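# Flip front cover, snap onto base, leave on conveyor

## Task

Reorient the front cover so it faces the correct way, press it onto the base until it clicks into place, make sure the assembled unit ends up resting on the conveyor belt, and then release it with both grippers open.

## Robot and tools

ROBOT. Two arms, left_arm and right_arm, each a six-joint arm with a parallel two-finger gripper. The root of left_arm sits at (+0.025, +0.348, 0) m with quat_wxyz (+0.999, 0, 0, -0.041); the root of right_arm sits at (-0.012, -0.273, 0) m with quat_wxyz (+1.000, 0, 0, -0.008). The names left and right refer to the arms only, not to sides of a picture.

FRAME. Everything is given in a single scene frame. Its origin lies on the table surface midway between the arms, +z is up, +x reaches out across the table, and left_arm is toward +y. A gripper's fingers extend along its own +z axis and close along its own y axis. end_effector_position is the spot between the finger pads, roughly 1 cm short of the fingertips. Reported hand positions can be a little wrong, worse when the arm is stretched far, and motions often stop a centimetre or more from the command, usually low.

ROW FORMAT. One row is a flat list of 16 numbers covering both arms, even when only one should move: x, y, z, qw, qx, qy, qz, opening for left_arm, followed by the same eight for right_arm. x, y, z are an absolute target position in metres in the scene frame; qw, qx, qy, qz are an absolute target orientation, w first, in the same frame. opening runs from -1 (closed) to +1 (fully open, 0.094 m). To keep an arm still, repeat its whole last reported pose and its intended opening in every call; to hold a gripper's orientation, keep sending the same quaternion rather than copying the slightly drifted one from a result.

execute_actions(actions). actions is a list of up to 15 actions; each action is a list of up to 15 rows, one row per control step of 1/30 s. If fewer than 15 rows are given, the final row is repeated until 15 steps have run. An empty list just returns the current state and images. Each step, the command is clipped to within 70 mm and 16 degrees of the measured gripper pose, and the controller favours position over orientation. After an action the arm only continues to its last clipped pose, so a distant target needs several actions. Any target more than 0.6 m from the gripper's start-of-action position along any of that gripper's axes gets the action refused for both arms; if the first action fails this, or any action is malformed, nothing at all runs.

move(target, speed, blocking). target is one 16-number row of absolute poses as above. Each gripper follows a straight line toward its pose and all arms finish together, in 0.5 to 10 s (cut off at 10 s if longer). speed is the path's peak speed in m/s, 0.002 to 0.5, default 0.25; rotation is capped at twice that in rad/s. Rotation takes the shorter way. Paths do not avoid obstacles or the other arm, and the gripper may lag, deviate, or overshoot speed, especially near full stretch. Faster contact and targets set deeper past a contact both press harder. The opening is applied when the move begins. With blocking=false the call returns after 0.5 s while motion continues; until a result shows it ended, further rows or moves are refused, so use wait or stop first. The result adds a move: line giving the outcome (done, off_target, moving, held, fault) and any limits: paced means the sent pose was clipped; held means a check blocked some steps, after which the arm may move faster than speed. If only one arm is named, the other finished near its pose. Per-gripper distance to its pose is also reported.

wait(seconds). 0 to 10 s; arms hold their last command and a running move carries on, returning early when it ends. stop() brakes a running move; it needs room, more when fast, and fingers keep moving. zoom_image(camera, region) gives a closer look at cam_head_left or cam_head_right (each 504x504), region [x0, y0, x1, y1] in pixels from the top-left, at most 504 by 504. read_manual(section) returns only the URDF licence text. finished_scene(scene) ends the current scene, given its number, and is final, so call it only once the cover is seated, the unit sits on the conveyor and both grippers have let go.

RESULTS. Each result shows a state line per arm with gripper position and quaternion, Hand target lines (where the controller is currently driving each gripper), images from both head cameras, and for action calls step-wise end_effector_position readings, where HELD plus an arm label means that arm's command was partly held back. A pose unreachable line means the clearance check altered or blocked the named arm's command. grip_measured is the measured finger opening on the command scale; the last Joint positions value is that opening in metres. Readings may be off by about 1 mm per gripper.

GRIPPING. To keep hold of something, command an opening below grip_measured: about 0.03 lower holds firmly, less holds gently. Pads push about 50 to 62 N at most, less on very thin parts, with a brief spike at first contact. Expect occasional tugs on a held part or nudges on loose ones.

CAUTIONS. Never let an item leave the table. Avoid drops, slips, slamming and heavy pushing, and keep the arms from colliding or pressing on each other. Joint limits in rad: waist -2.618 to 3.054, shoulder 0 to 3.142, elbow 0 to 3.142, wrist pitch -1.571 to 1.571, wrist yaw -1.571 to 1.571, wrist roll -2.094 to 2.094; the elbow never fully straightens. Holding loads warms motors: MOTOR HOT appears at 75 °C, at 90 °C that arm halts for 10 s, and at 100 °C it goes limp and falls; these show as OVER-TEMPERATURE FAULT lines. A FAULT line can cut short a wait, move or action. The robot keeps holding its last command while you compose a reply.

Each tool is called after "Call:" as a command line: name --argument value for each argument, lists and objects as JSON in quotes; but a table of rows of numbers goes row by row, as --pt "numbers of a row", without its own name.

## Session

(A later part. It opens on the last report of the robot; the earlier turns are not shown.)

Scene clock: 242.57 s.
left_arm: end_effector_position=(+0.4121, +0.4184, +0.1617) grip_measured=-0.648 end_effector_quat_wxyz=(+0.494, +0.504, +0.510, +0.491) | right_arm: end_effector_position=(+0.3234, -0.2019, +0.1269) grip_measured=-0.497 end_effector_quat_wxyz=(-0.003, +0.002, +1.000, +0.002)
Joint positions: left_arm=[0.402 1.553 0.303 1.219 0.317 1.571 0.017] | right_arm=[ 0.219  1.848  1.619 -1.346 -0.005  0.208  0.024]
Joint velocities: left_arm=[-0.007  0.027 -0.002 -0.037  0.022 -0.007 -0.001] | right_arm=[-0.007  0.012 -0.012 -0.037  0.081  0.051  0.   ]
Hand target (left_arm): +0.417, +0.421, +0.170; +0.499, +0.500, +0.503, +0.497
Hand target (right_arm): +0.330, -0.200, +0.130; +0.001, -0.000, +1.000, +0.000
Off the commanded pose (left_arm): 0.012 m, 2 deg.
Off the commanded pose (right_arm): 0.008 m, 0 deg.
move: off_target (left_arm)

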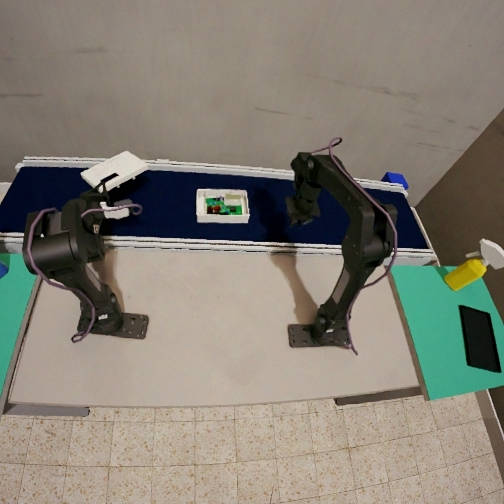

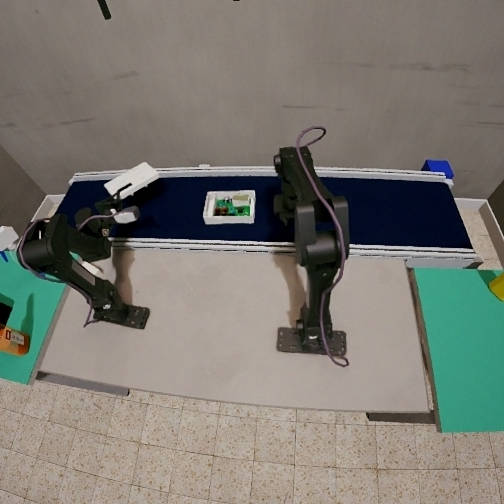

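Call:
move --target '[0.42,0.42,0.17,0.5,0.5,0.5,0.5,-0.72,0.398,-0.02,0.09,0,-0.707,0.707,0,-0.4]' --speed 0.3

Call:
zoom_image --camera "cam_head_left" --region '[170,170,280,250]'

Call:
move --target '[0.42,0.42,0.17,0.5,0.5,0.5,0.5,-0.72,0.400,-0.02,0.045,0,-0.707,0.707,0,-0.4]' --speed 0.06

Call:
zoom_image --camera "cam_head_left" --region '[170,170,280,250]'

Scene clock: 258.50 s.
left_arm: end_effector_position=(+0.4121, +0.4184, +0.1608) grip_measured=-0.648 end_effector_quat_wxyz=(+0.494, +0.505, +0.511, +0.490) | right_arm: end_effector_position=(+0.4000, -0.0235, +0.0886) grip_measured=-0.403 end_effector_quat_wxyz=(-0.011, +0.702, -0.712, +0.004)
Joint positions: left_arm=[0.402 1.553 0.303 1.216 0.317 1.571 0.017] | right_arm=[ 0.559  2.498  2.499 -1.547  0.003 -1.014  0.028]
Joint velocities: left_arm=[-0.012 -0.002  0.012 -0.037 -0.037  0.007 -0.001] | right_arm=[-0.002 -0.002  0.007 -0.022  0.037 -0.051 -0.001]
Hand target (left_arm): +0.420, +0.420, +0.170; +0.500, +0.500, +0.500, +0.500
Hand target (right_arm): +0.400, -0.021, +0.089; -0.011, +0.707, -0.707, +0.004
Off the commanded pose (left_arm): 0.012 m, 2 deg.
Off the commanded pose (right_arm): 0.004 m, 2 deg.
joint sent to its limit (right arm) — the command would take joint 4 (wrist pitch) past its lower limit, so that joint was sent only as far as its limit.
move: off_target (left_arm)

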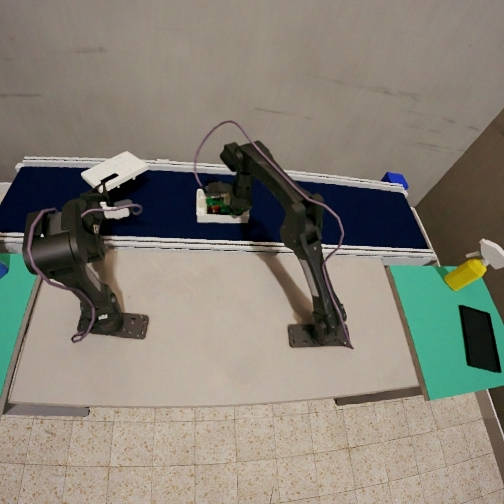

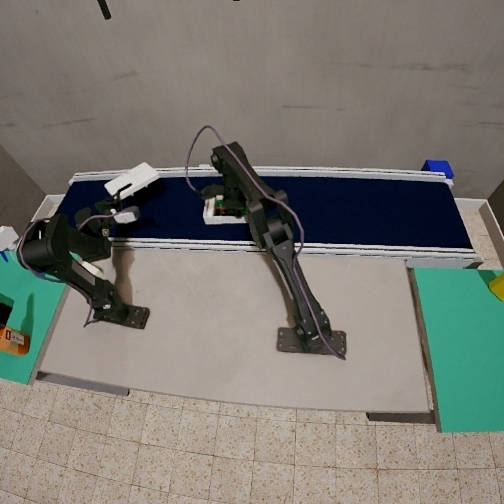

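Region (170, 170, 280, 250) of cam_head_left's 504x504 image, scaled by 4.582, with more detail than that image has; it fills the top 367 rows of this view, and the rest is white.

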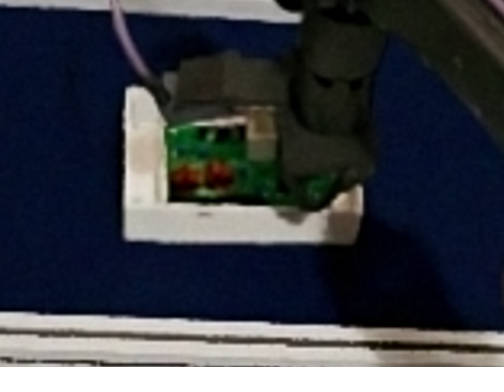

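Scene clock: 259.67 s.
left_arm: end_effector_position=(+0.4121, +0.4184, +0.1608) grip_measured=-0.648 end_effector_quat_wxyz=(+0.494, +0.505, +0.511, +0.490) | right_arm: end_effector_position=(+0.4020, -0.0223, +0.0521) grip_measured=-0.403 end_effector_quat_wxyz=(-0.004, +0.703, -0.711, +0.002)
Joint positions: left_arm=[0.402 1.553 0.303 1.216 0.317 1.571 0.017] | right_arm=[ 0.559  2.498  2.352 -1.415  0.003 -1.015  0.028]
Joint velocities: left_arm=[ 0.007 -0.017  0.002  0.022 -0.095  0.095  0.001] | right_arm=[ 0.007 -0.007  0.007 -0.037 -0.022  0.007  0.001]
Hand target (left_arm): +0.420, +0.420, +0.170; +0.500, +0.500, +0.500, +0.500
Hand target (right_arm): +0.399, -0.020, +0.045; +0.000, +0.707, -0.707, +0.000
Off the commanded pose (left_arm): 0.012 m, 2 deg.
Off the commanded pose (right_arm): 0.008 m, 1 deg.
move: off_target (left_arm)

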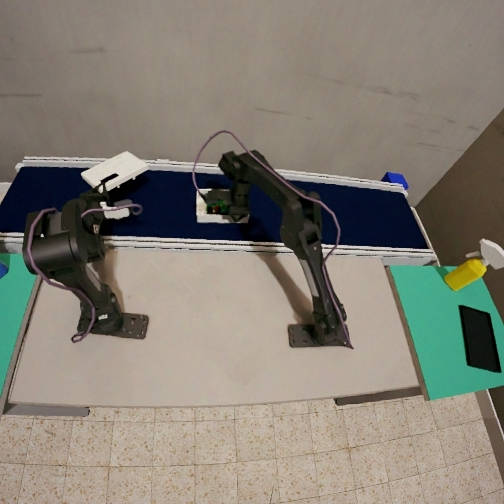

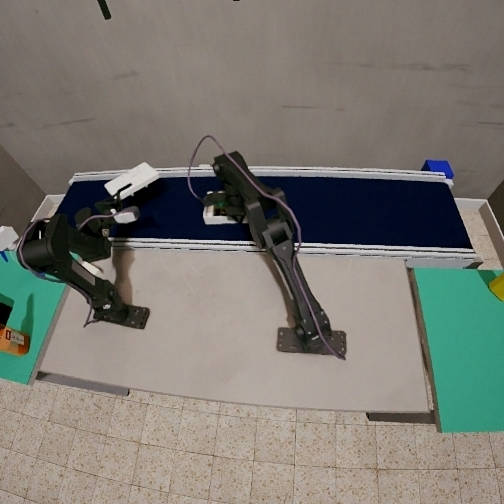

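Region (170, 170, 280, 250) of cam_head_left's 504x504 image, scaled by 4.582, with more detail than that image has; it fills the top 367 rows of this view, and the rest is white.

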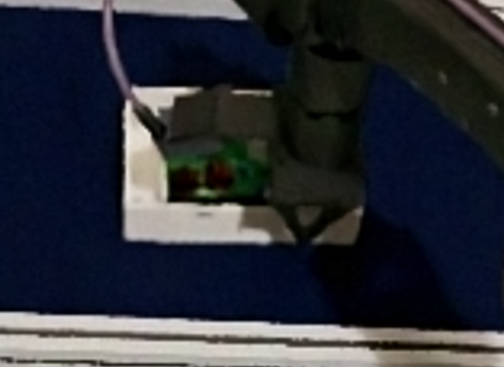

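Call:
move --target '[0.42,0.42,0.17,0.5,0.5,0.5,0.5,-0.72,0.400,-0.02,0.045,0,-0.707,0.707,0,-1]' --speed 0.06

Call:
move --target '[0.42,0.42,0.17,0.5,0.5,0.5,0.5,-0.72,0.41,-0.07,0.062,0,0,1,0,-1]' --speed 0.2

Scene clock: 270.73 s.
left_arm: end_effector_position=(+0.4121, +0.4184, +0.1607) grip_measured=-0.648 end_effector_quat_wxyz=(+0.494, +0.505, +0.512, +0.490) | right_arm: end_effector_position=(+0.4028, -0.0221, +0.0521) grip_measured=-0.956 end_effector_quat_wxyz=(-0.006, +0.703, -0.711, +0.003)
Joint positions: left_arm=[0.402 1.553 0.303 1.215 0.317 1.571 0.017] | right_arm=[ 0.559  2.498  2.352 -1.412  0.004 -1.016  0.002]
Joint velocities: left_arm=[-0.007 -0.012 -0.002 -0.051 -0.007  0.037 -0.001] | right_arm=[-0.002  0.007  0.027 -0.022 -0.051 -0.037  0.   ]
Hand target (left_arm): +0.420, +0.420, +0.170; +0.500, +0.500, +0.500, +0.500
Hand target (right_arm): +0.400, -0.020, +0.045; +0.000, +0.707, -0.707, +0.000
Off the commanded pose (left_arm): 0.012 m, 2 deg.
Off the commanded pose (right_arm): 0.008 m, 1 deg.
move: off_target (left_arm)

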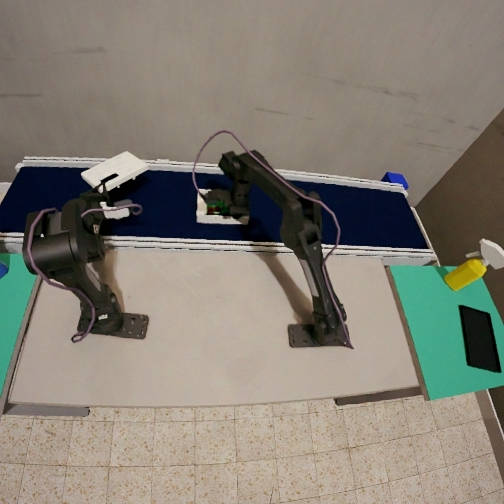

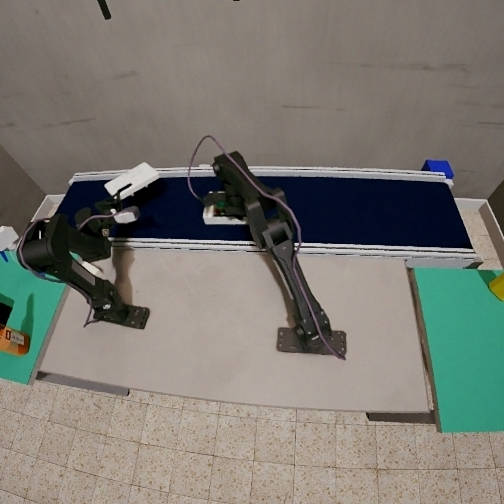

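Scene clock: 275.13 s.
left_arm: end_effector_position=(+0.4120, +0.4184, +0.1603) grip_measured=-0.648 end_effector_quat_wxyz=(+0.493, +0.505, +0.512, +0.489) | right_arm: end_effector_position=(+0.4101, -0.0644, +0.0518) grip_measured=-0.957 end_effector_quat_wxyz=(-0.007, -0.012, +1.000, -0.001)
Joint positions: left_arm=[0.402 1.553 0.303 1.214 0.317 1.571 0.017] | right_arm=[ 0.47   2.447  2.257 -1.394 -0.005  0.432  0.002]
Joint velocities: left_arm=[-0.017 -0.002  0.002  0.007 -0.007 -0.007  0.   ] | right_arm=[-0.002  0.012 -0.012  0.007 -0.022 -0.037 -0.001]
Hand target (left_arm): +0.420, +0.420, +0.170; +0.500, +0.500, +0.500, +0.500
Hand target (right_arm): +0.410, -0.070, +0.062; -0.001, +0.000, +1.000, +0.000
Off the commanded pose (left_arm): 0.013 m, 2 deg.
Off the commanded pose (right_arm): 0.012 m, 2 deg.
move: off_target (left_arm, right_arm)

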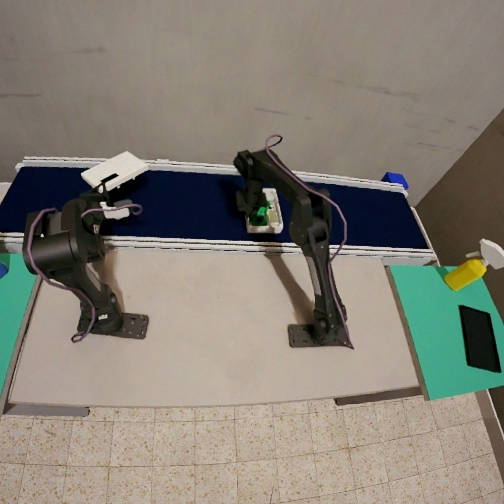

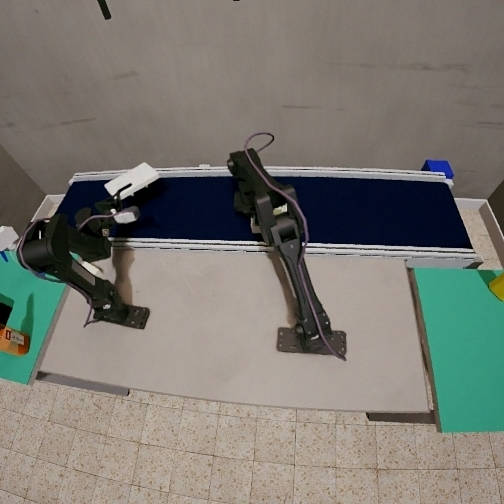

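Call:
move --target '[0.42,0.42,0.17,0.5,0.5,0.5,0.5,-0.72,0.475,-0.13,0.055,0,0.3,0.954,0,-1]' --speed 0.15

Call:
move --target '[0.42,0.42,0.17,0.5,0.5,0.5,0.5,-0.72,0.475,-0.13,0.055,0,0.715,0.70,0,-1]' --speed 0.2

Call:
move --target '[0.42,0.42,0.17,0.5,0.5,0.5,0.5,-0.72,0.475,-0.13,0.055,0,0.715,0.70,0,-0.5]'

Call:
move --target '[0.42,0.42,0.17,0.5,0.5,0.5,0.5,-0.72,0.47,-0.13,0.11,0,0.715,0.70,0,-0.5]' --speed 0.1

Call:
move --target '[0.42,0.42,0.17,0.5,0.5,0.5,0.5,-0.72,0.415,-0.265,0.10,0,0,1,0,-0.4]' --speed 0.3

Call:
zoom_image --camera "cam_head_left" --region '[230,170,350,260]'

Scene clock: 287.30 s.
left_arm: end_effector_position=(+0.4120, +0.4184, +0.1601) grip_measured=-0.648 end_effector_quat_wxyz=(+0.493, +0.505, +0.512, +0.489) | right_arm: end_effector_position=(+0.4711, -0.1269, +0.0526) grip_measured=-0.957 end_effector_quat_wxyz=(+0.007, +0.291, +0.957, +0.011)
Joint positions: left_arm=[0.402 1.553 0.303 1.213 0.317 1.571 0.017] | right_arm=[ 0.304  2.666  2.671 -1.552 -0.01   0.879  0.002]
Joint velocities: left_arm=[ 0.002 -0.002 -0.002 -0.095  0.007 -0.037  0.   ] | right_arm=[-0.002 -0.002  0.007 -0.037  0.051  0.022 -0.001]
Hand target (left_arm): +0.420, +0.420, +0.170; +0.500, +0.500, +0.500, +0.500
Hand target (right_arm): +0.475, -0.130, +0.055; +0.013, +0.300, +0.954, +0.010
Off the commanded pose (left_arm): 0.013 m, 2 deg.
Off the commanded pose (right_arm): 0.006 m, 2 deg.
joint sent to its limit (right arm) — the command would take joint 4 (wrist pitch) past its lower limit, so that joint was sent only as far as its limit.
move: off_target (left_arm)

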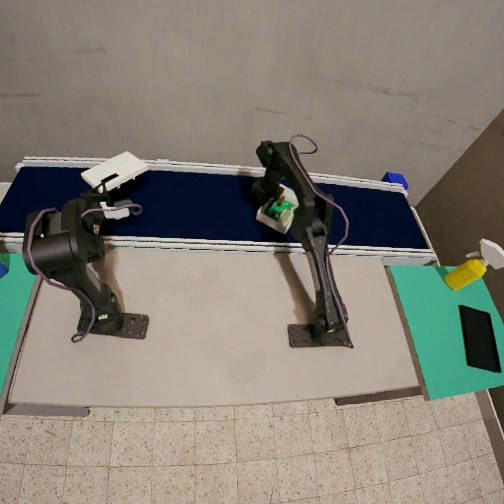

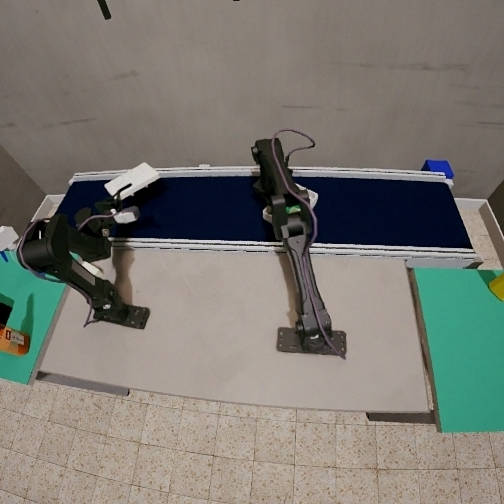

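Scene clock: 290.30 s.
left_arm: end_effector_position=(+0.4120, +0.4184, +0.1598) grip_measured=-0.648 end_effector_quat_wxyz=(+0.493, +0.505, +0.513, +0.489) | right_arm: end_effector_position=(+0.4712, -0.1273, +0.0526) grip_measured=-0.957 end_effector_quat_wxyz=(+0.003, +0.708, +0.706, +0.012)
Joint positions: left_arm=[0.402 1.553 0.303 1.212 0.317 1.571 0.017] | right_arm=[ 0.304  2.666  2.671 -1.552 -0.007  1.862  0.002]
Joint velocities: left_arm=[-0.007 -0.002  0.007 -0.051  0.007 -0.066  0.   ] | right_arm=[ 0.002 -0.012 -0.017  0.022 -0.007 -0.007 -0.   ]
Hand target (left_arm): +0.419, +0.420, +0.170; +0.500, +0.500, +0.500, +0.500
Hand target (right_arm): +0.475, -0.130, +0.055; +0.008, +0.714, +0.699, +0.014
Off the commanded pose (left_arm): 0.013 m, 2 deg.
Off the commanded pose (right_arm): 0.005 m, 2 deg.
joint sent to its limit (right arm) — the command would take joint 4 (wrist pitch) past its lower limit, so that joint was sent only as far as its limit.
move: off_target (left_arm)

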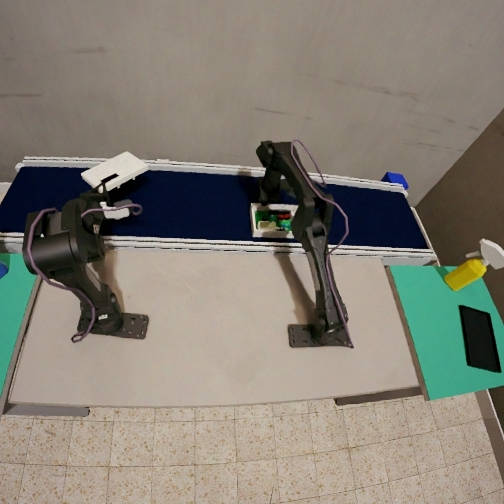

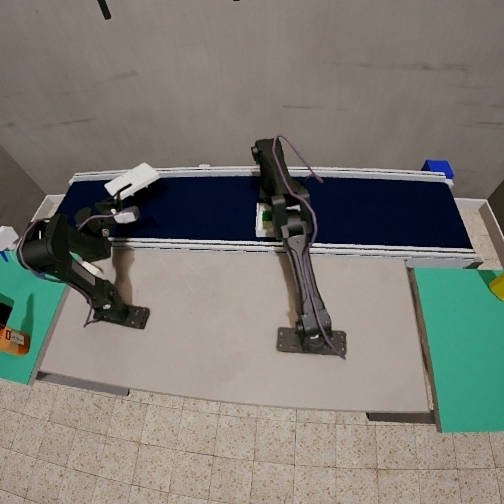

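Scene clock: 291.00 s.
left_arm: end_effector_position=(+0.4120, +0.4184, +0.1598) grip_measured=-0.648 end_effector_quat_wxyz=(+0.493, +0.505, +0.513, +0.488) | right_arm: end_effector_position=(+0.4712, -0.1272, +0.0526) grip_measured=-0.503 end_effector_quat_wxyz=(+0.002, +0.710, +0.704, +0.013)
Joint positions: left_arm=[0.402 1.553 0.303 1.211 0.317 1.571 0.017] | right_arm=[ 0.304  2.666  2.671 -1.552 -0.008  1.869  0.023]
Joint velocities: left_arm=[-0.007  0.017 -0.002 -0.022  0.007 -0.022  0.001] | right_arm=[-0.007 -0.002  0.022 -0.022  0.022  0.022  0.001]
Hand target (left_arm): +0.419, +0.420, +0.170; +0.500, +0.500, +0.500, +0.500
Hand target (right_arm): +0.474, -0.130, +0.055; +0.008, +0.714, +0.699, +0.015
Off the commanded pose (left_arm): 0.013 m, 2 deg.
Off the commanded pose (right_arm): 0.005 m, 2 deg.
joint sent to its limit (right arm) — the command would take joint 4 (wrist pitch) past its lower limit, so that joint was sent only as far as its limit.
move: off_target (left_arm)

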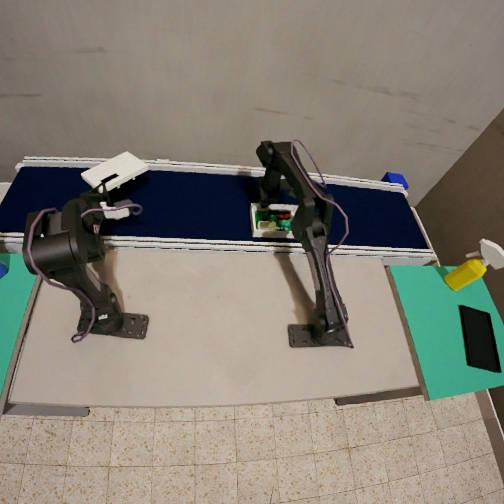

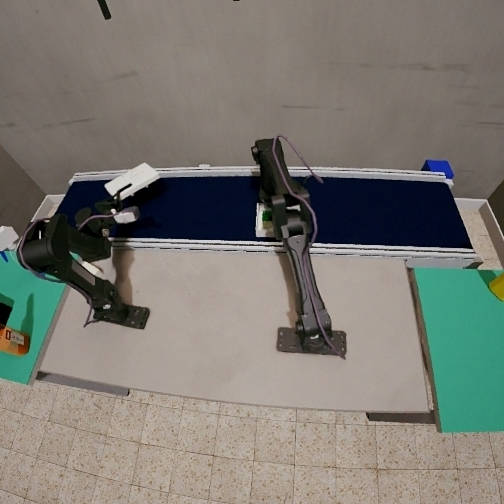

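Scene clock: 291.97 s.
left_arm: end_effector_position=(+0.4120, +0.4184, +0.1597) grip_measured=-0.648 end_effector_quat_wxyz=(+0.493, +0.505, +0.513, +0.488) | right_arm: end_effector_position=(+0.4754, -0.1259, +0.1090) grip_measured=-0.503 end_effector_quat_wxyz=(+0.029, +0.710, +0.701, +0.063)
Joint positions: left_arm=[0.402 1.553 0.303 1.211 0.317 1.571 0.017] | right_arm=[ 0.304  2.55   2.671 -1.552 -0.008  1.872  0.023]
Joint velocities: left_arm=[-0.007  0.012 -0.017  0.007  0.037 -0.022 -0.   ] | right_arm=[-0.007 -0.007 -0.002  0.037 -0.037 -0.037 -0.   ]
Hand target (left_arm): +0.419, +0.420, +0.170; +0.500, +0.500, +0.500, +0.500
Hand target (right_arm): +0.470, -0.130, +0.110; +0.028, +0.713, +0.699, +0.053
Off the commanded pose (left_arm): 0.013 m, 2 deg.
Off the commanded pose (right_arm): 0.007 m, 8 deg.
joint sent to its limit (right arm) — the command would take joint 4 (wrist pitch) past its lower limit, so that joint was sent only as far as its limit.
move: off_target (left_arm, right_arm)

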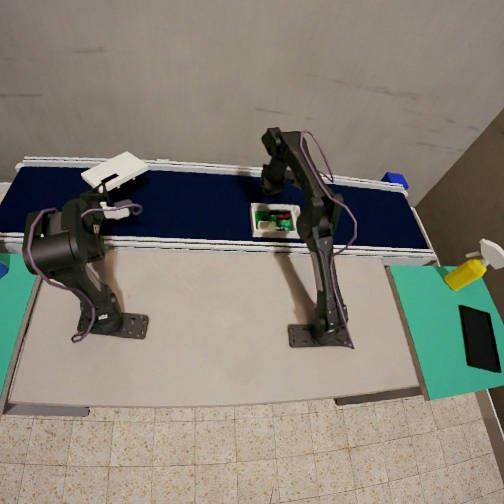

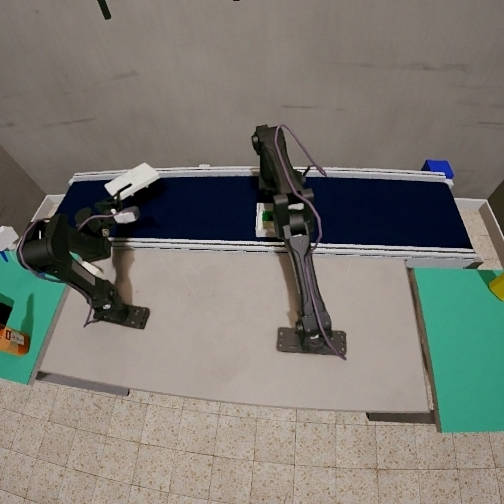

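Scene clock: 295.23 s.
left_arm: end_effector_position=(+0.4120, +0.4184, +0.1596) grip_measured=-0.648 end_effector_quat_wxyz=(+0.493, +0.505, +0.513, +0.488) | right_arm: end_effector_position=(+0.4128, -0.2610, +0.0931) grip_measured=-0.403 end_effector_quat_wxyz=(-0.014, +0.002, +1.000, +0.003)
Joint positions: left_arm=[0.402 1.553 0.303 1.211 0.317 1.571 0.017] | right_arm=[ 0.039  2.224  2.036 -1.41  -0.006  0.028  0.028]
Joint velocities: left_arm=[-0.012 -0.007 -0.007  0.007 -0.022  0.037  0.001] | right_arm=[-0.007  0.012 -0.007 -0.022 -0.051  0.007  0.   ]
Hand target (left_arm): +0.419, +0.420, +0.170; +0.500, +0.500, +0.500, +0.500
Hand target (right_arm): +0.413, -0.264, +0.100; +0.000, +0.001, +1.000, +0.000
Off the commanded pose (left_arm): 0.013 m, 2 deg.
Off the commanded pose (right_arm): 0.008 m, 2 deg.
move: off_target (left_arm)

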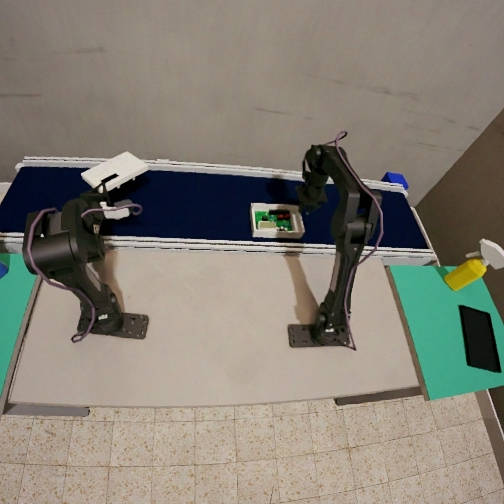

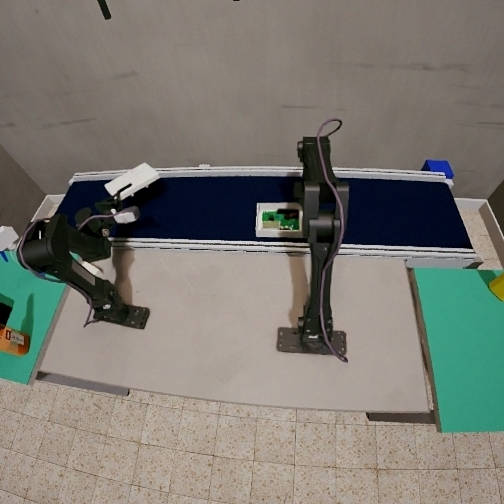

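Region (230, 170, 350, 260) of cam_head_left's 504x504 image, scaled by 4.200, with more detail than that image has; it fills the top 378 rows of this view, and the rest is white.

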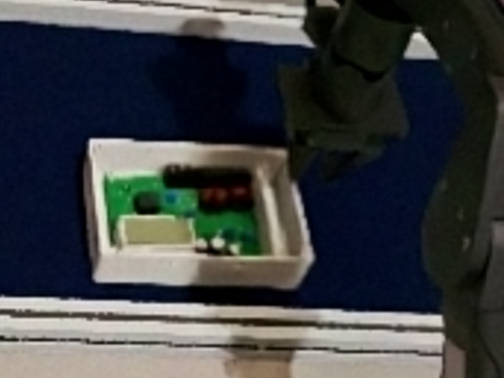

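Grip the right wall and slide the base back to the centre.

Call:
move --target '[0.42,0.42,0.17,0.5,0.5,0.5,0.5,-0.72,0.415,-0.262,0.042,0,0,1,0,-0.4]' --speed 0.07

Call:
move --target '[0.42,0.42,0.17,0.5,0.5,0.5,0.5,-0.72,0.415,-0.262,0.042,0,0,1,0,-1]'

Call:
move --target '[0.42,0.42,0.17,0.5,0.5,0.5,0.5,-0.72,0.435,-0.08,0.052,0,0,1,0,-1]' --speed 0.12

Call:
move --target '[0.42,0.42,0.17,0.5,0.5,0.5,0.5,-0.72,0.435,-0.08,0.052,0,0,1,0,-0.5]'

Call:
move --target '[0.42,0.42,0.17,0.5,0.5,0.5,0.5,-0.72,0.43,-0.085,0.11,0,0,1,0,-0.5]' --speed 0.1

Call:
move --target '[0.385,0.085,0.13,0.653,0.653,0.271,0.271,-0.72,0.40,-0.25,0.12,0,0,1,0,-1]' --speed 0.15

Call:
zoom_image --camera "cam_head_left" --region '[165,160,295,260]'

Call:
zoom_image --camera "cam_head_right" --region '[165,160,295,260]'

Scene clock: 308.00 s.
left_arm: end_effector_position=(+0.4120, +0.4184, +0.1596) grip_measured=-0.648 end_effector_quat_wxyz=(+0.493, +0.505, +0.513, +0.488) | right_arm: end_effector_position=(+0.4146, -0.2610, +0.0423) grip_measured=-0.403 end_effector_quat_wxyz=(-0.005, +0.001, +1.000, +0.003)
Joint positions: left_arm=[0.402 1.553 0.303 1.211 0.317 1.571 0.017] | right_arm=[ 0.039  2.224  1.835 -1.192 -0.006  0.026  0.028]
Joint velocities: left_arm=[-0.007  0.002 -0.012 -0.022 -0.037 -0.007 -0.001] | right_arm=[-0.007 -0.007  0.007 -0.051 -0.007 -0.022 -0.   ]
Hand target (left_arm): +0.419, +0.420, +0.170; +0.500, +0.500, +0.500, +0.500
Hand target (right_arm): +0.414, -0.262, +0.042; -0.000, +0.000, +1.000, +0.000
Off the commanded pose (left_arm): 0.013 m, 2 deg.
Off the commanded pose (right_arm): 0.001 m, 1 deg.
move: off_target (left_arm)

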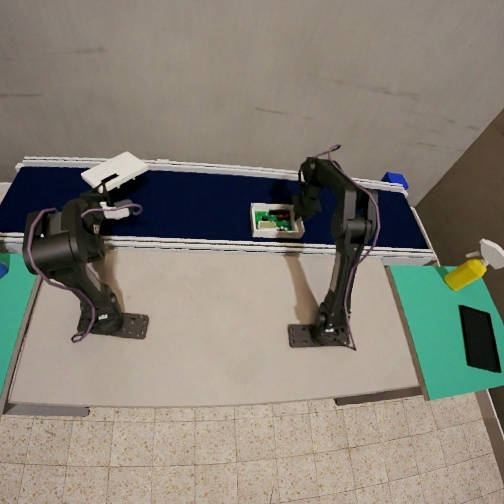

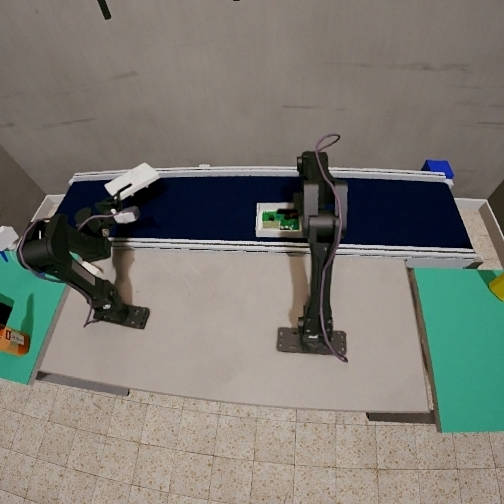

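Scene clock: 308.70 s.
left_arm: end_effector_position=(+0.4120, +0.4184, +0.1596) grip_measured=-0.648 end_effector_quat_wxyz=(+0.493, +0.505, +0.513, +0.488) | right_arm: end_effector_position=(+0.4146, -0.2612, +0.0423) grip_measured=-0.951 end_effector_quat_wxyz=(-0.005, +0.001, +1.000, +0.002)
Joint positions: left_arm=[0.402 1.553 0.303 1.211 0.317 1.571 0.017] | right_arm=[ 0.039  2.224  1.835 -1.192 -0.005  0.025  0.002]
Joint velocities: left_arm=[-0.007 -0.007 -0.017  0.066 -0.066 -0.007 -0.001] | right_arm=[-0.002 -0.007 -0.007 -0.022  0.022  0.037  0.001]
Hand target (left_arm): +0.419, +0.420, +0.170; +0.500, +0.500, +0.500, +0.500
Hand target (right_arm): +0.415, -0.262, +0.042; -0.000, -0.000, +1.000, +0.000
Off the commanded pose (left_arm): 0.013 m, 2 deg.
Off the commanded pose (right_arm): 0.001 m, 1 deg.
move: off_target (left_arm)

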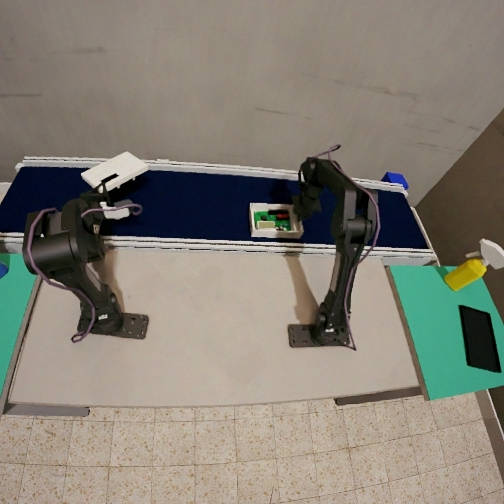

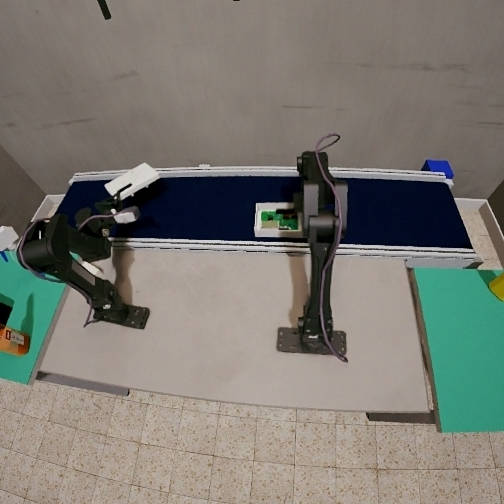

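Scene clock: 310.77 s.
left_arm: end_effector_position=(+0.4120, +0.4184, +0.1596) grip_measured=-0.648 end_effector_quat_wxyz=(+0.493, +0.505, +0.513, +0.488) | right_arm: end_effector_position=(+0.4337, -0.0807, +0.0459) grip_measured=-0.951 end_effector_quat_wxyz=(-0.006, -0.004, +1.000, -0.002)
Joint positions: left_arm=[0.402 1.553 0.303 1.211 0.317 1.571 0.017] | right_arm=[ 0.42   2.545  2.413 -1.451 -0.001  0.396  0.002]
Joint velocities: left_arm=[ 0.002  0.002  0.002  0.037 -0.051 -0.022 -0.   ] | right_arm=[ 0.002  0.002  0.022 -0.037 -0.007  0.007  0.   ]
Hand target (left_arm): +0.419, +0.420, +0.170; +0.500, +0.500, +0.500, +0.500
Hand target (right_arm): +0.437, -0.081, +0.052; -0.000, -0.000, +1.000, -0.001
Off the commanded pose (left_arm): 0.013 m, 2 deg.
Off the commanded pose (right_arm): 0.006 m, 1 deg.
move: off_target (left_arm)

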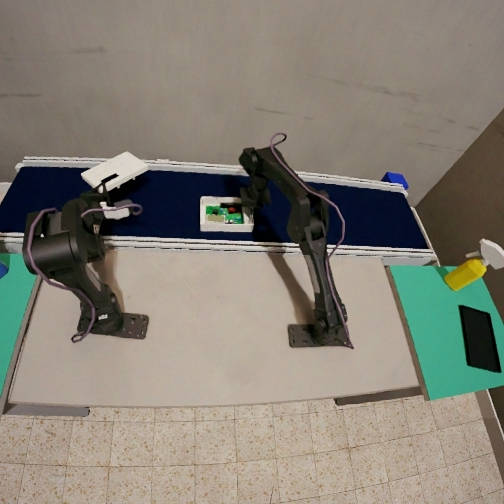

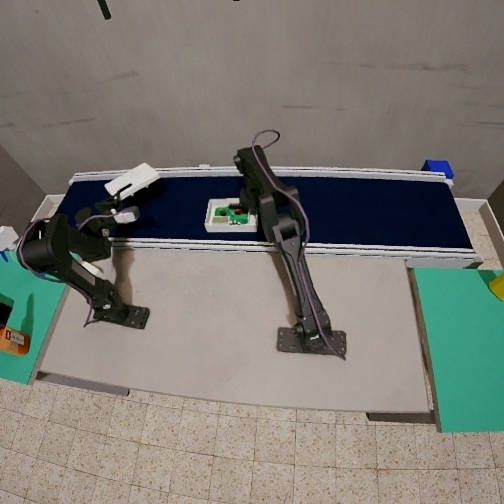

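Scene clock: 311.47 s.
left_arm: end_effector_position=(+0.4120, +0.4184, +0.1596) grip_measured=-0.648 end_effector_quat_wxyz=(+0.493, +0.505, +0.513, +0.488) | right_arm: end_effector_position=(+0.4337, -0.0807, +0.0460) grip_measured=-0.503 end_effector_quat_wxyz=(-0.006, -0.003, +1.000, -0.002)
Joint positions: left_arm=[0.402 1.553 0.303 1.211 0.317 1.571 0.017] | right_arm=[ 0.42   2.545  2.413 -1.451 -0.001  0.398  0.023]
Joint velocities: left_arm=[-0.012 -0.002  0.007 -0.022  0.007 -0.051  0.   ] | right_arm=[-0.017  0.007 -0.012  0.022 -0.022 -0.022 -0.001]
Hand target (left_arm): +0.419, +0.420, +0.170; +0.500, +0.500, +0.500, +0.500
Hand target (right_arm): +0.435, -0.080, +0.052; +0.000, -0.000, +1.000, +0.000
Off the commanded pose (left_arm): 0.013 m, 2 deg.
Off the commanded pose (right_arm): 0.006 m, 1 deg.
move: off_target (left_arm)

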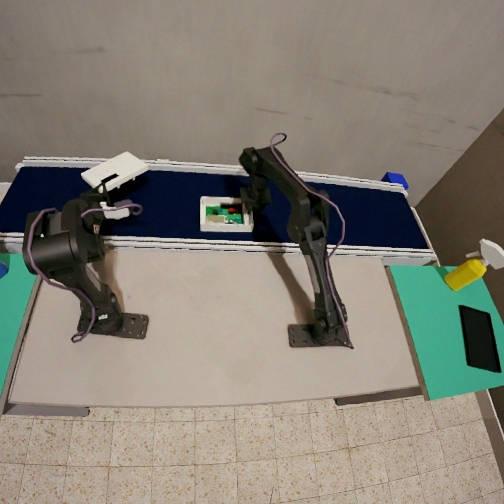

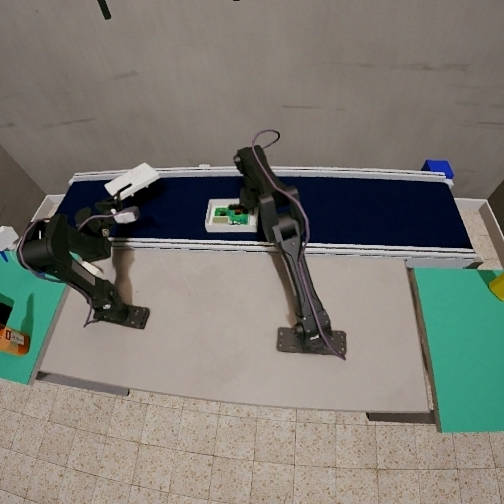

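Scene clock: 312.53 s.
left_arm: end_effector_position=(+0.4120, +0.4184, +0.1596) grip_measured=-0.648 end_effector_quat_wxyz=(+0.493, +0.505, +0.513, +0.488) | right_arm: end_effector_position=(+0.4306, -0.0820, +0.0991) grip_measured=-0.503 end_effector_quat_wxyz=(+0.021, -0.003, +1.000, +0.010)
Joint positions: left_arm=[0.402 1.553 0.303 1.211 0.317 1.571 0.017] | right_arm=[ 0.42   2.478  2.502 -1.55  -0.001  0.398  0.023]
Joint velocities: left_arm=[ 0.012  0.002 -0.007 -0.022  0.022  0.007 -0.   ] | right_arm=[-0.002  0.002 -0.012 -0.007  0.007  0.051  0.001]
Hand target (left_arm): +0.419, +0.420, +0.170; +0.500, +0.500, +0.500, +0.500
Hand target (right_arm): +0.430, -0.085, +0.110; +0.027, -0.000, +1.000, +0.012
Off the commanded pose (left_arm): 0.013 m, 2 deg.
Off the commanded pose (right_arm): 0.011 m, 3 deg.
joint sent to its limit (right arm) — the command would take joint 4 (wrist pitch) past its lower limit, so that joint was sent only as far as its limit.
move: off_target (left_arm, right_arm)

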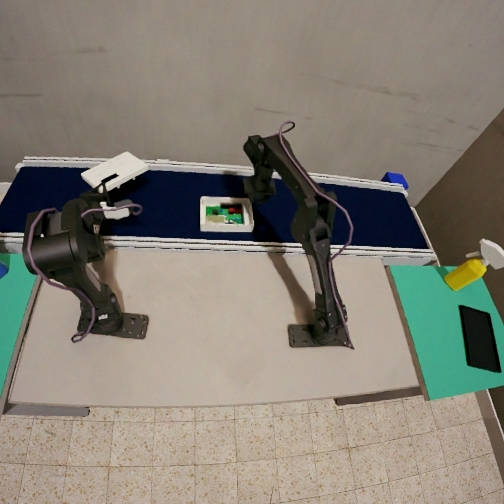

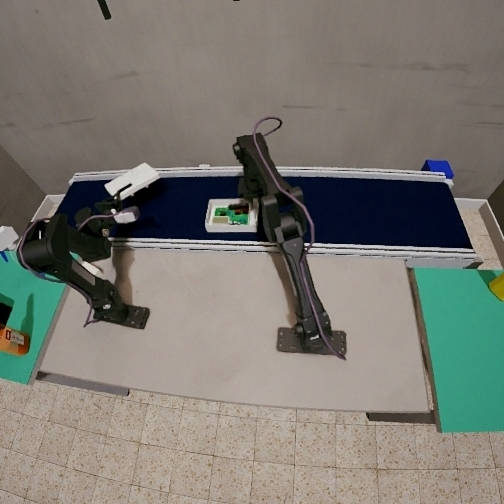

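Scene clock: 315.50 s.
left_arm: end_effector_position=(+0.3837, +0.0908, +0.1207) grip_measured=-0.648 end_effector_quat_wxyz=(+0.640, +0.662, +0.281, +0.270) | right_arm: end_effector_position=(+0.4000, -0.2481, +0.1136) grip_measured=-0.979 end_effector_quat_wxyz=(-0.010, +0.004, +1.000, +0.001)
Joint positions: left_arm=[-0.445  1.92   0.455  1.429  0.242  1.577  0.017] | right_arm=[ 0.073  2.163  2.02  -1.448 -0.002  0.064  0.001]
Joint velocities: left_arm=[-0.007 -0.002 -0.007 -0.007  0.051  0.037  0.   ] | right_arm=[-0.002 -0.007  0.007  0.007 -0.051 -0.051  0.001]
Hand target (left_arm): +0.387, +0.085, +0.129; +0.652, +0.654, +0.268, +0.274
Hand target (right_arm): +0.398, -0.250, +0.120; +0.000, +0.000, +1.000, +0.001
Off the commanded pose (left_arm): 0.011 m, 2 deg.
Off the commanded pose (right_arm): 0.007 m, 1 deg.
move: off_target (left_arm)

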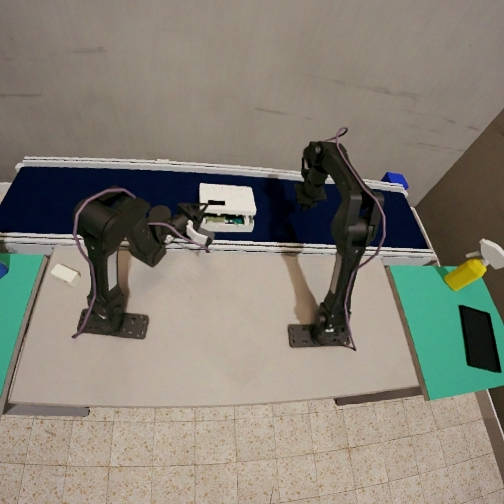

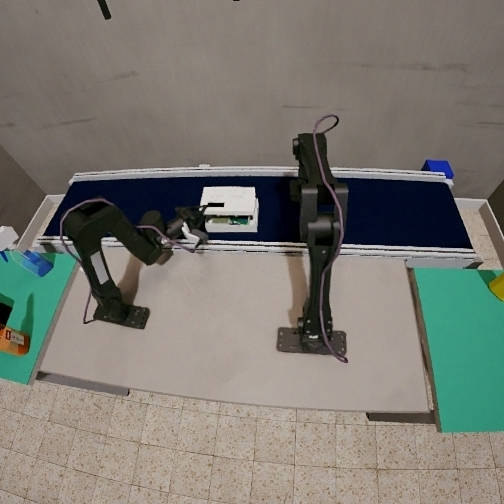

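Region (165, 160, 295, 260) of cam_head_left's 504x504 image, scaled by 3.877, with more detail than that image has; it fills the top 388 rows of this view, and the rest is white.

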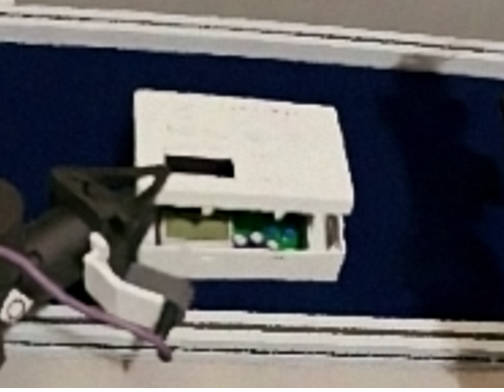

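Region (165, 160, 295, 260) of cam_head_right's 504x504 image, scaled by 3.877, with more detail than that image has; it fills the top 388 rows of this view, and the rest is white.

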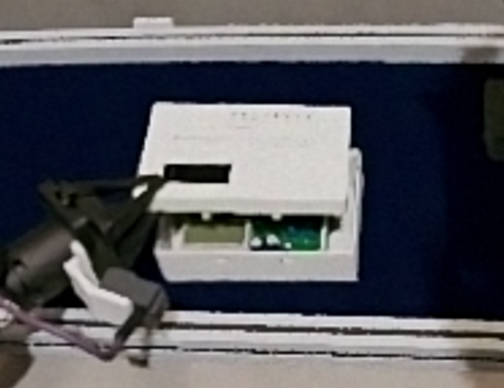

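Call:
move --target '[0.382,0.082,0.092,0.645,0.66,0.28,0.268,-0.72,0.40,-0.25,0.12,0,0,1,0,-1]' --speed 0.05

Call:
zoom_image --camera "cam_head_left" --region '[180,175,280,250]'

Call:
zoom_image --camera "cam_head_right" --region '[180,175,280,250]'

Scene clock: 323.23 s.
left_arm: end_effector_position=(+0.3804, +0.0863, +0.0919) grip_measured=-0.648 end_effector_quat_wxyz=(+0.636, +0.667, +0.283, +0.266) | right_arm: end_effector_position=(+0.3999, -0.2481, +0.1135) grip_measured=-0.979 end_effector_quat_wxyz=(-0.010, +0.002, +1.000, +0.001)
Joint positions: left_arm=[-0.464  2.063  0.455  1.557  0.227  1.578  0.017] | right_arm=[ 0.073  2.163  2.019 -1.448 -0.002  0.06   0.001]
Joint velocities: left_arm=[ 0.012 -0.002 -0.012  0.022 -0.007 -0.022 -0.   ] | right_arm=[-0.012  0.012 -0.017  0.022  0.007  0.051  0.   ]
Hand target (left_arm): +0.382, +0.082, +0.092; +0.641, +0.663, +0.281, +0.266
Hand target (right_arm): +0.400, -0.250, +0.120; -0.000, +0.000, +1.000, +0.000
Off the commanded pose (left_arm): 0.005 m, 1 deg.
Off the commanded pose (right_arm): 0.007 m, 1 deg.
joint sent to its limit (left arm) — the command would take joint 4 (wrist pitch) past its upper limit, so that joint was sent only as far as its limit.
move: done

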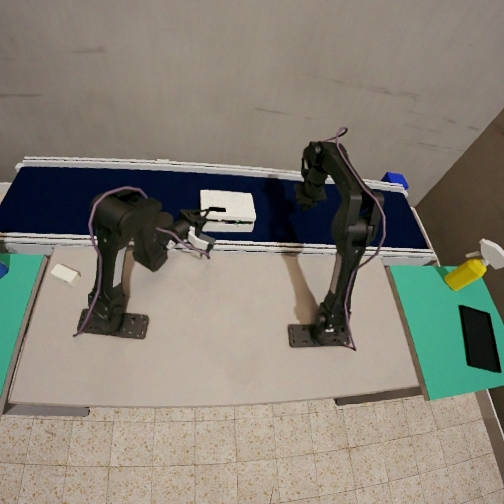

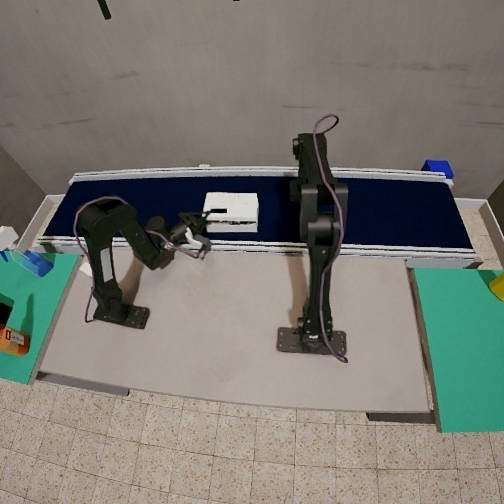

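Region (180, 175, 280, 250) of cam_head_left's 504x504 image, scaled by 5.040, with more detail than that image has; it fills the top 378 rows of this view, and the rest is white.

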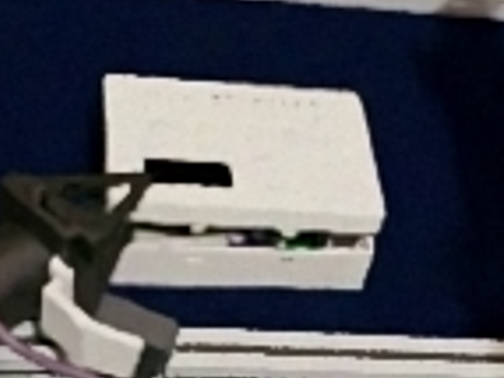

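Region (180, 175, 280, 250) of cam_head_right's 504x504 image, scaled by 5.040, with more detail than that image has; it fills the top 378 rows of this view, and the rest is white.

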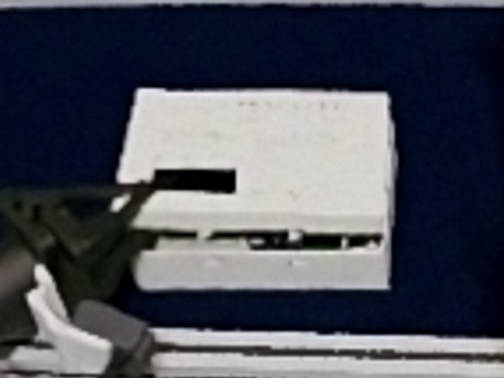

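Call:
move --target '[0.382,0.082,0.088,0.645,0.66,0.28,0.268,-0.4,0.43,-0.04,0.115,0,0,1,0,-1]' --speed 0.2

Call:
zoom_image --camera "cam_head_left" --region '[180,175,280,250]'

Scene clock: 333.73 s.
left_arm: end_effector_position=(+0.3805, +0.0864, +0.0930) grip_measured=-0.401 end_effector_quat_wxyz=(+0.637, +0.665, +0.282, +0.267) | right_arm: end_effector_position=(+0.4290, -0.0380, +0.1142) grip_measured=-0.979 end_effector_quat_wxyz=(+0.055, -0.008, +0.998, +0.030)
Joint positions: left_arm=[-0.464  2.063  0.455  1.563  0.226  1.578  0.028] | right_arm=[ 0.502  2.503  2.605 -1.549 -0.002  0.471  0.001]
Joint velocities: left_arm=[-0.007  0.017 -0.022 -0.051  0.007  0.037  0.001] | right_arm=[-0.007  0.002 -0.017  0.007 -0.022  0.037  0.   ]
Hand target (left_arm): +0.382, +0.082, +0.088; +0.638, +0.666, +0.282, +0.265
Hand target (right_arm): +0.432, -0.041, +0.114; +0.056, -0.001, +0.998, +0.027
Off the commanded pose (left_arm): 0.007 m, 1 deg.
Off the commanded pose (right_arm): 0.002 m, 7 deg.
joint sent to its limit (left arm) — the command would take joint 4 (wrist pitch) past its upper limit, so that joint was sent only as far as its limit.
joint sent to its limit (right arm) — the command would take joint 4 (wrist pitch) past its lower limit, so that joint was sent only as far as its limit.
move: off_target (right_arm)

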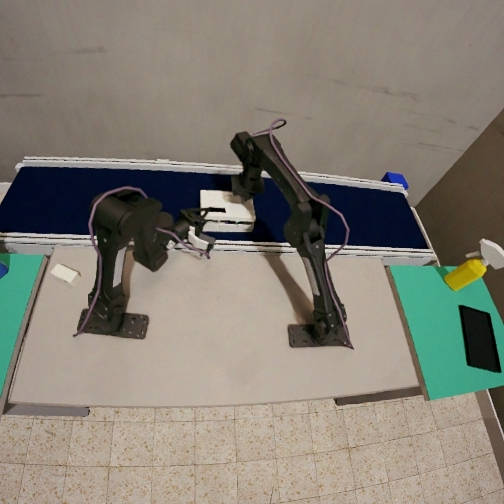

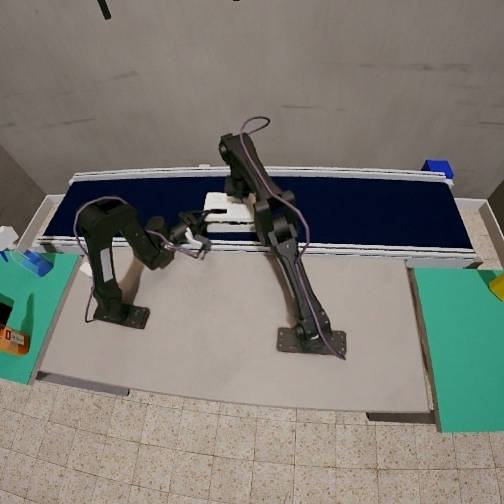

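Region (180, 175, 280, 250) of cam_head_left's 504x504 image, scaled by 5.040, with more detail than that image has; it fills the top 378 rows of this view, and the rest is white.

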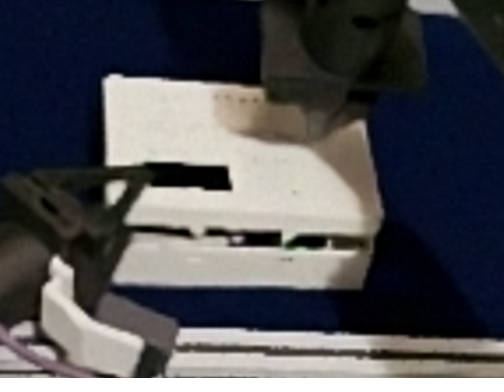

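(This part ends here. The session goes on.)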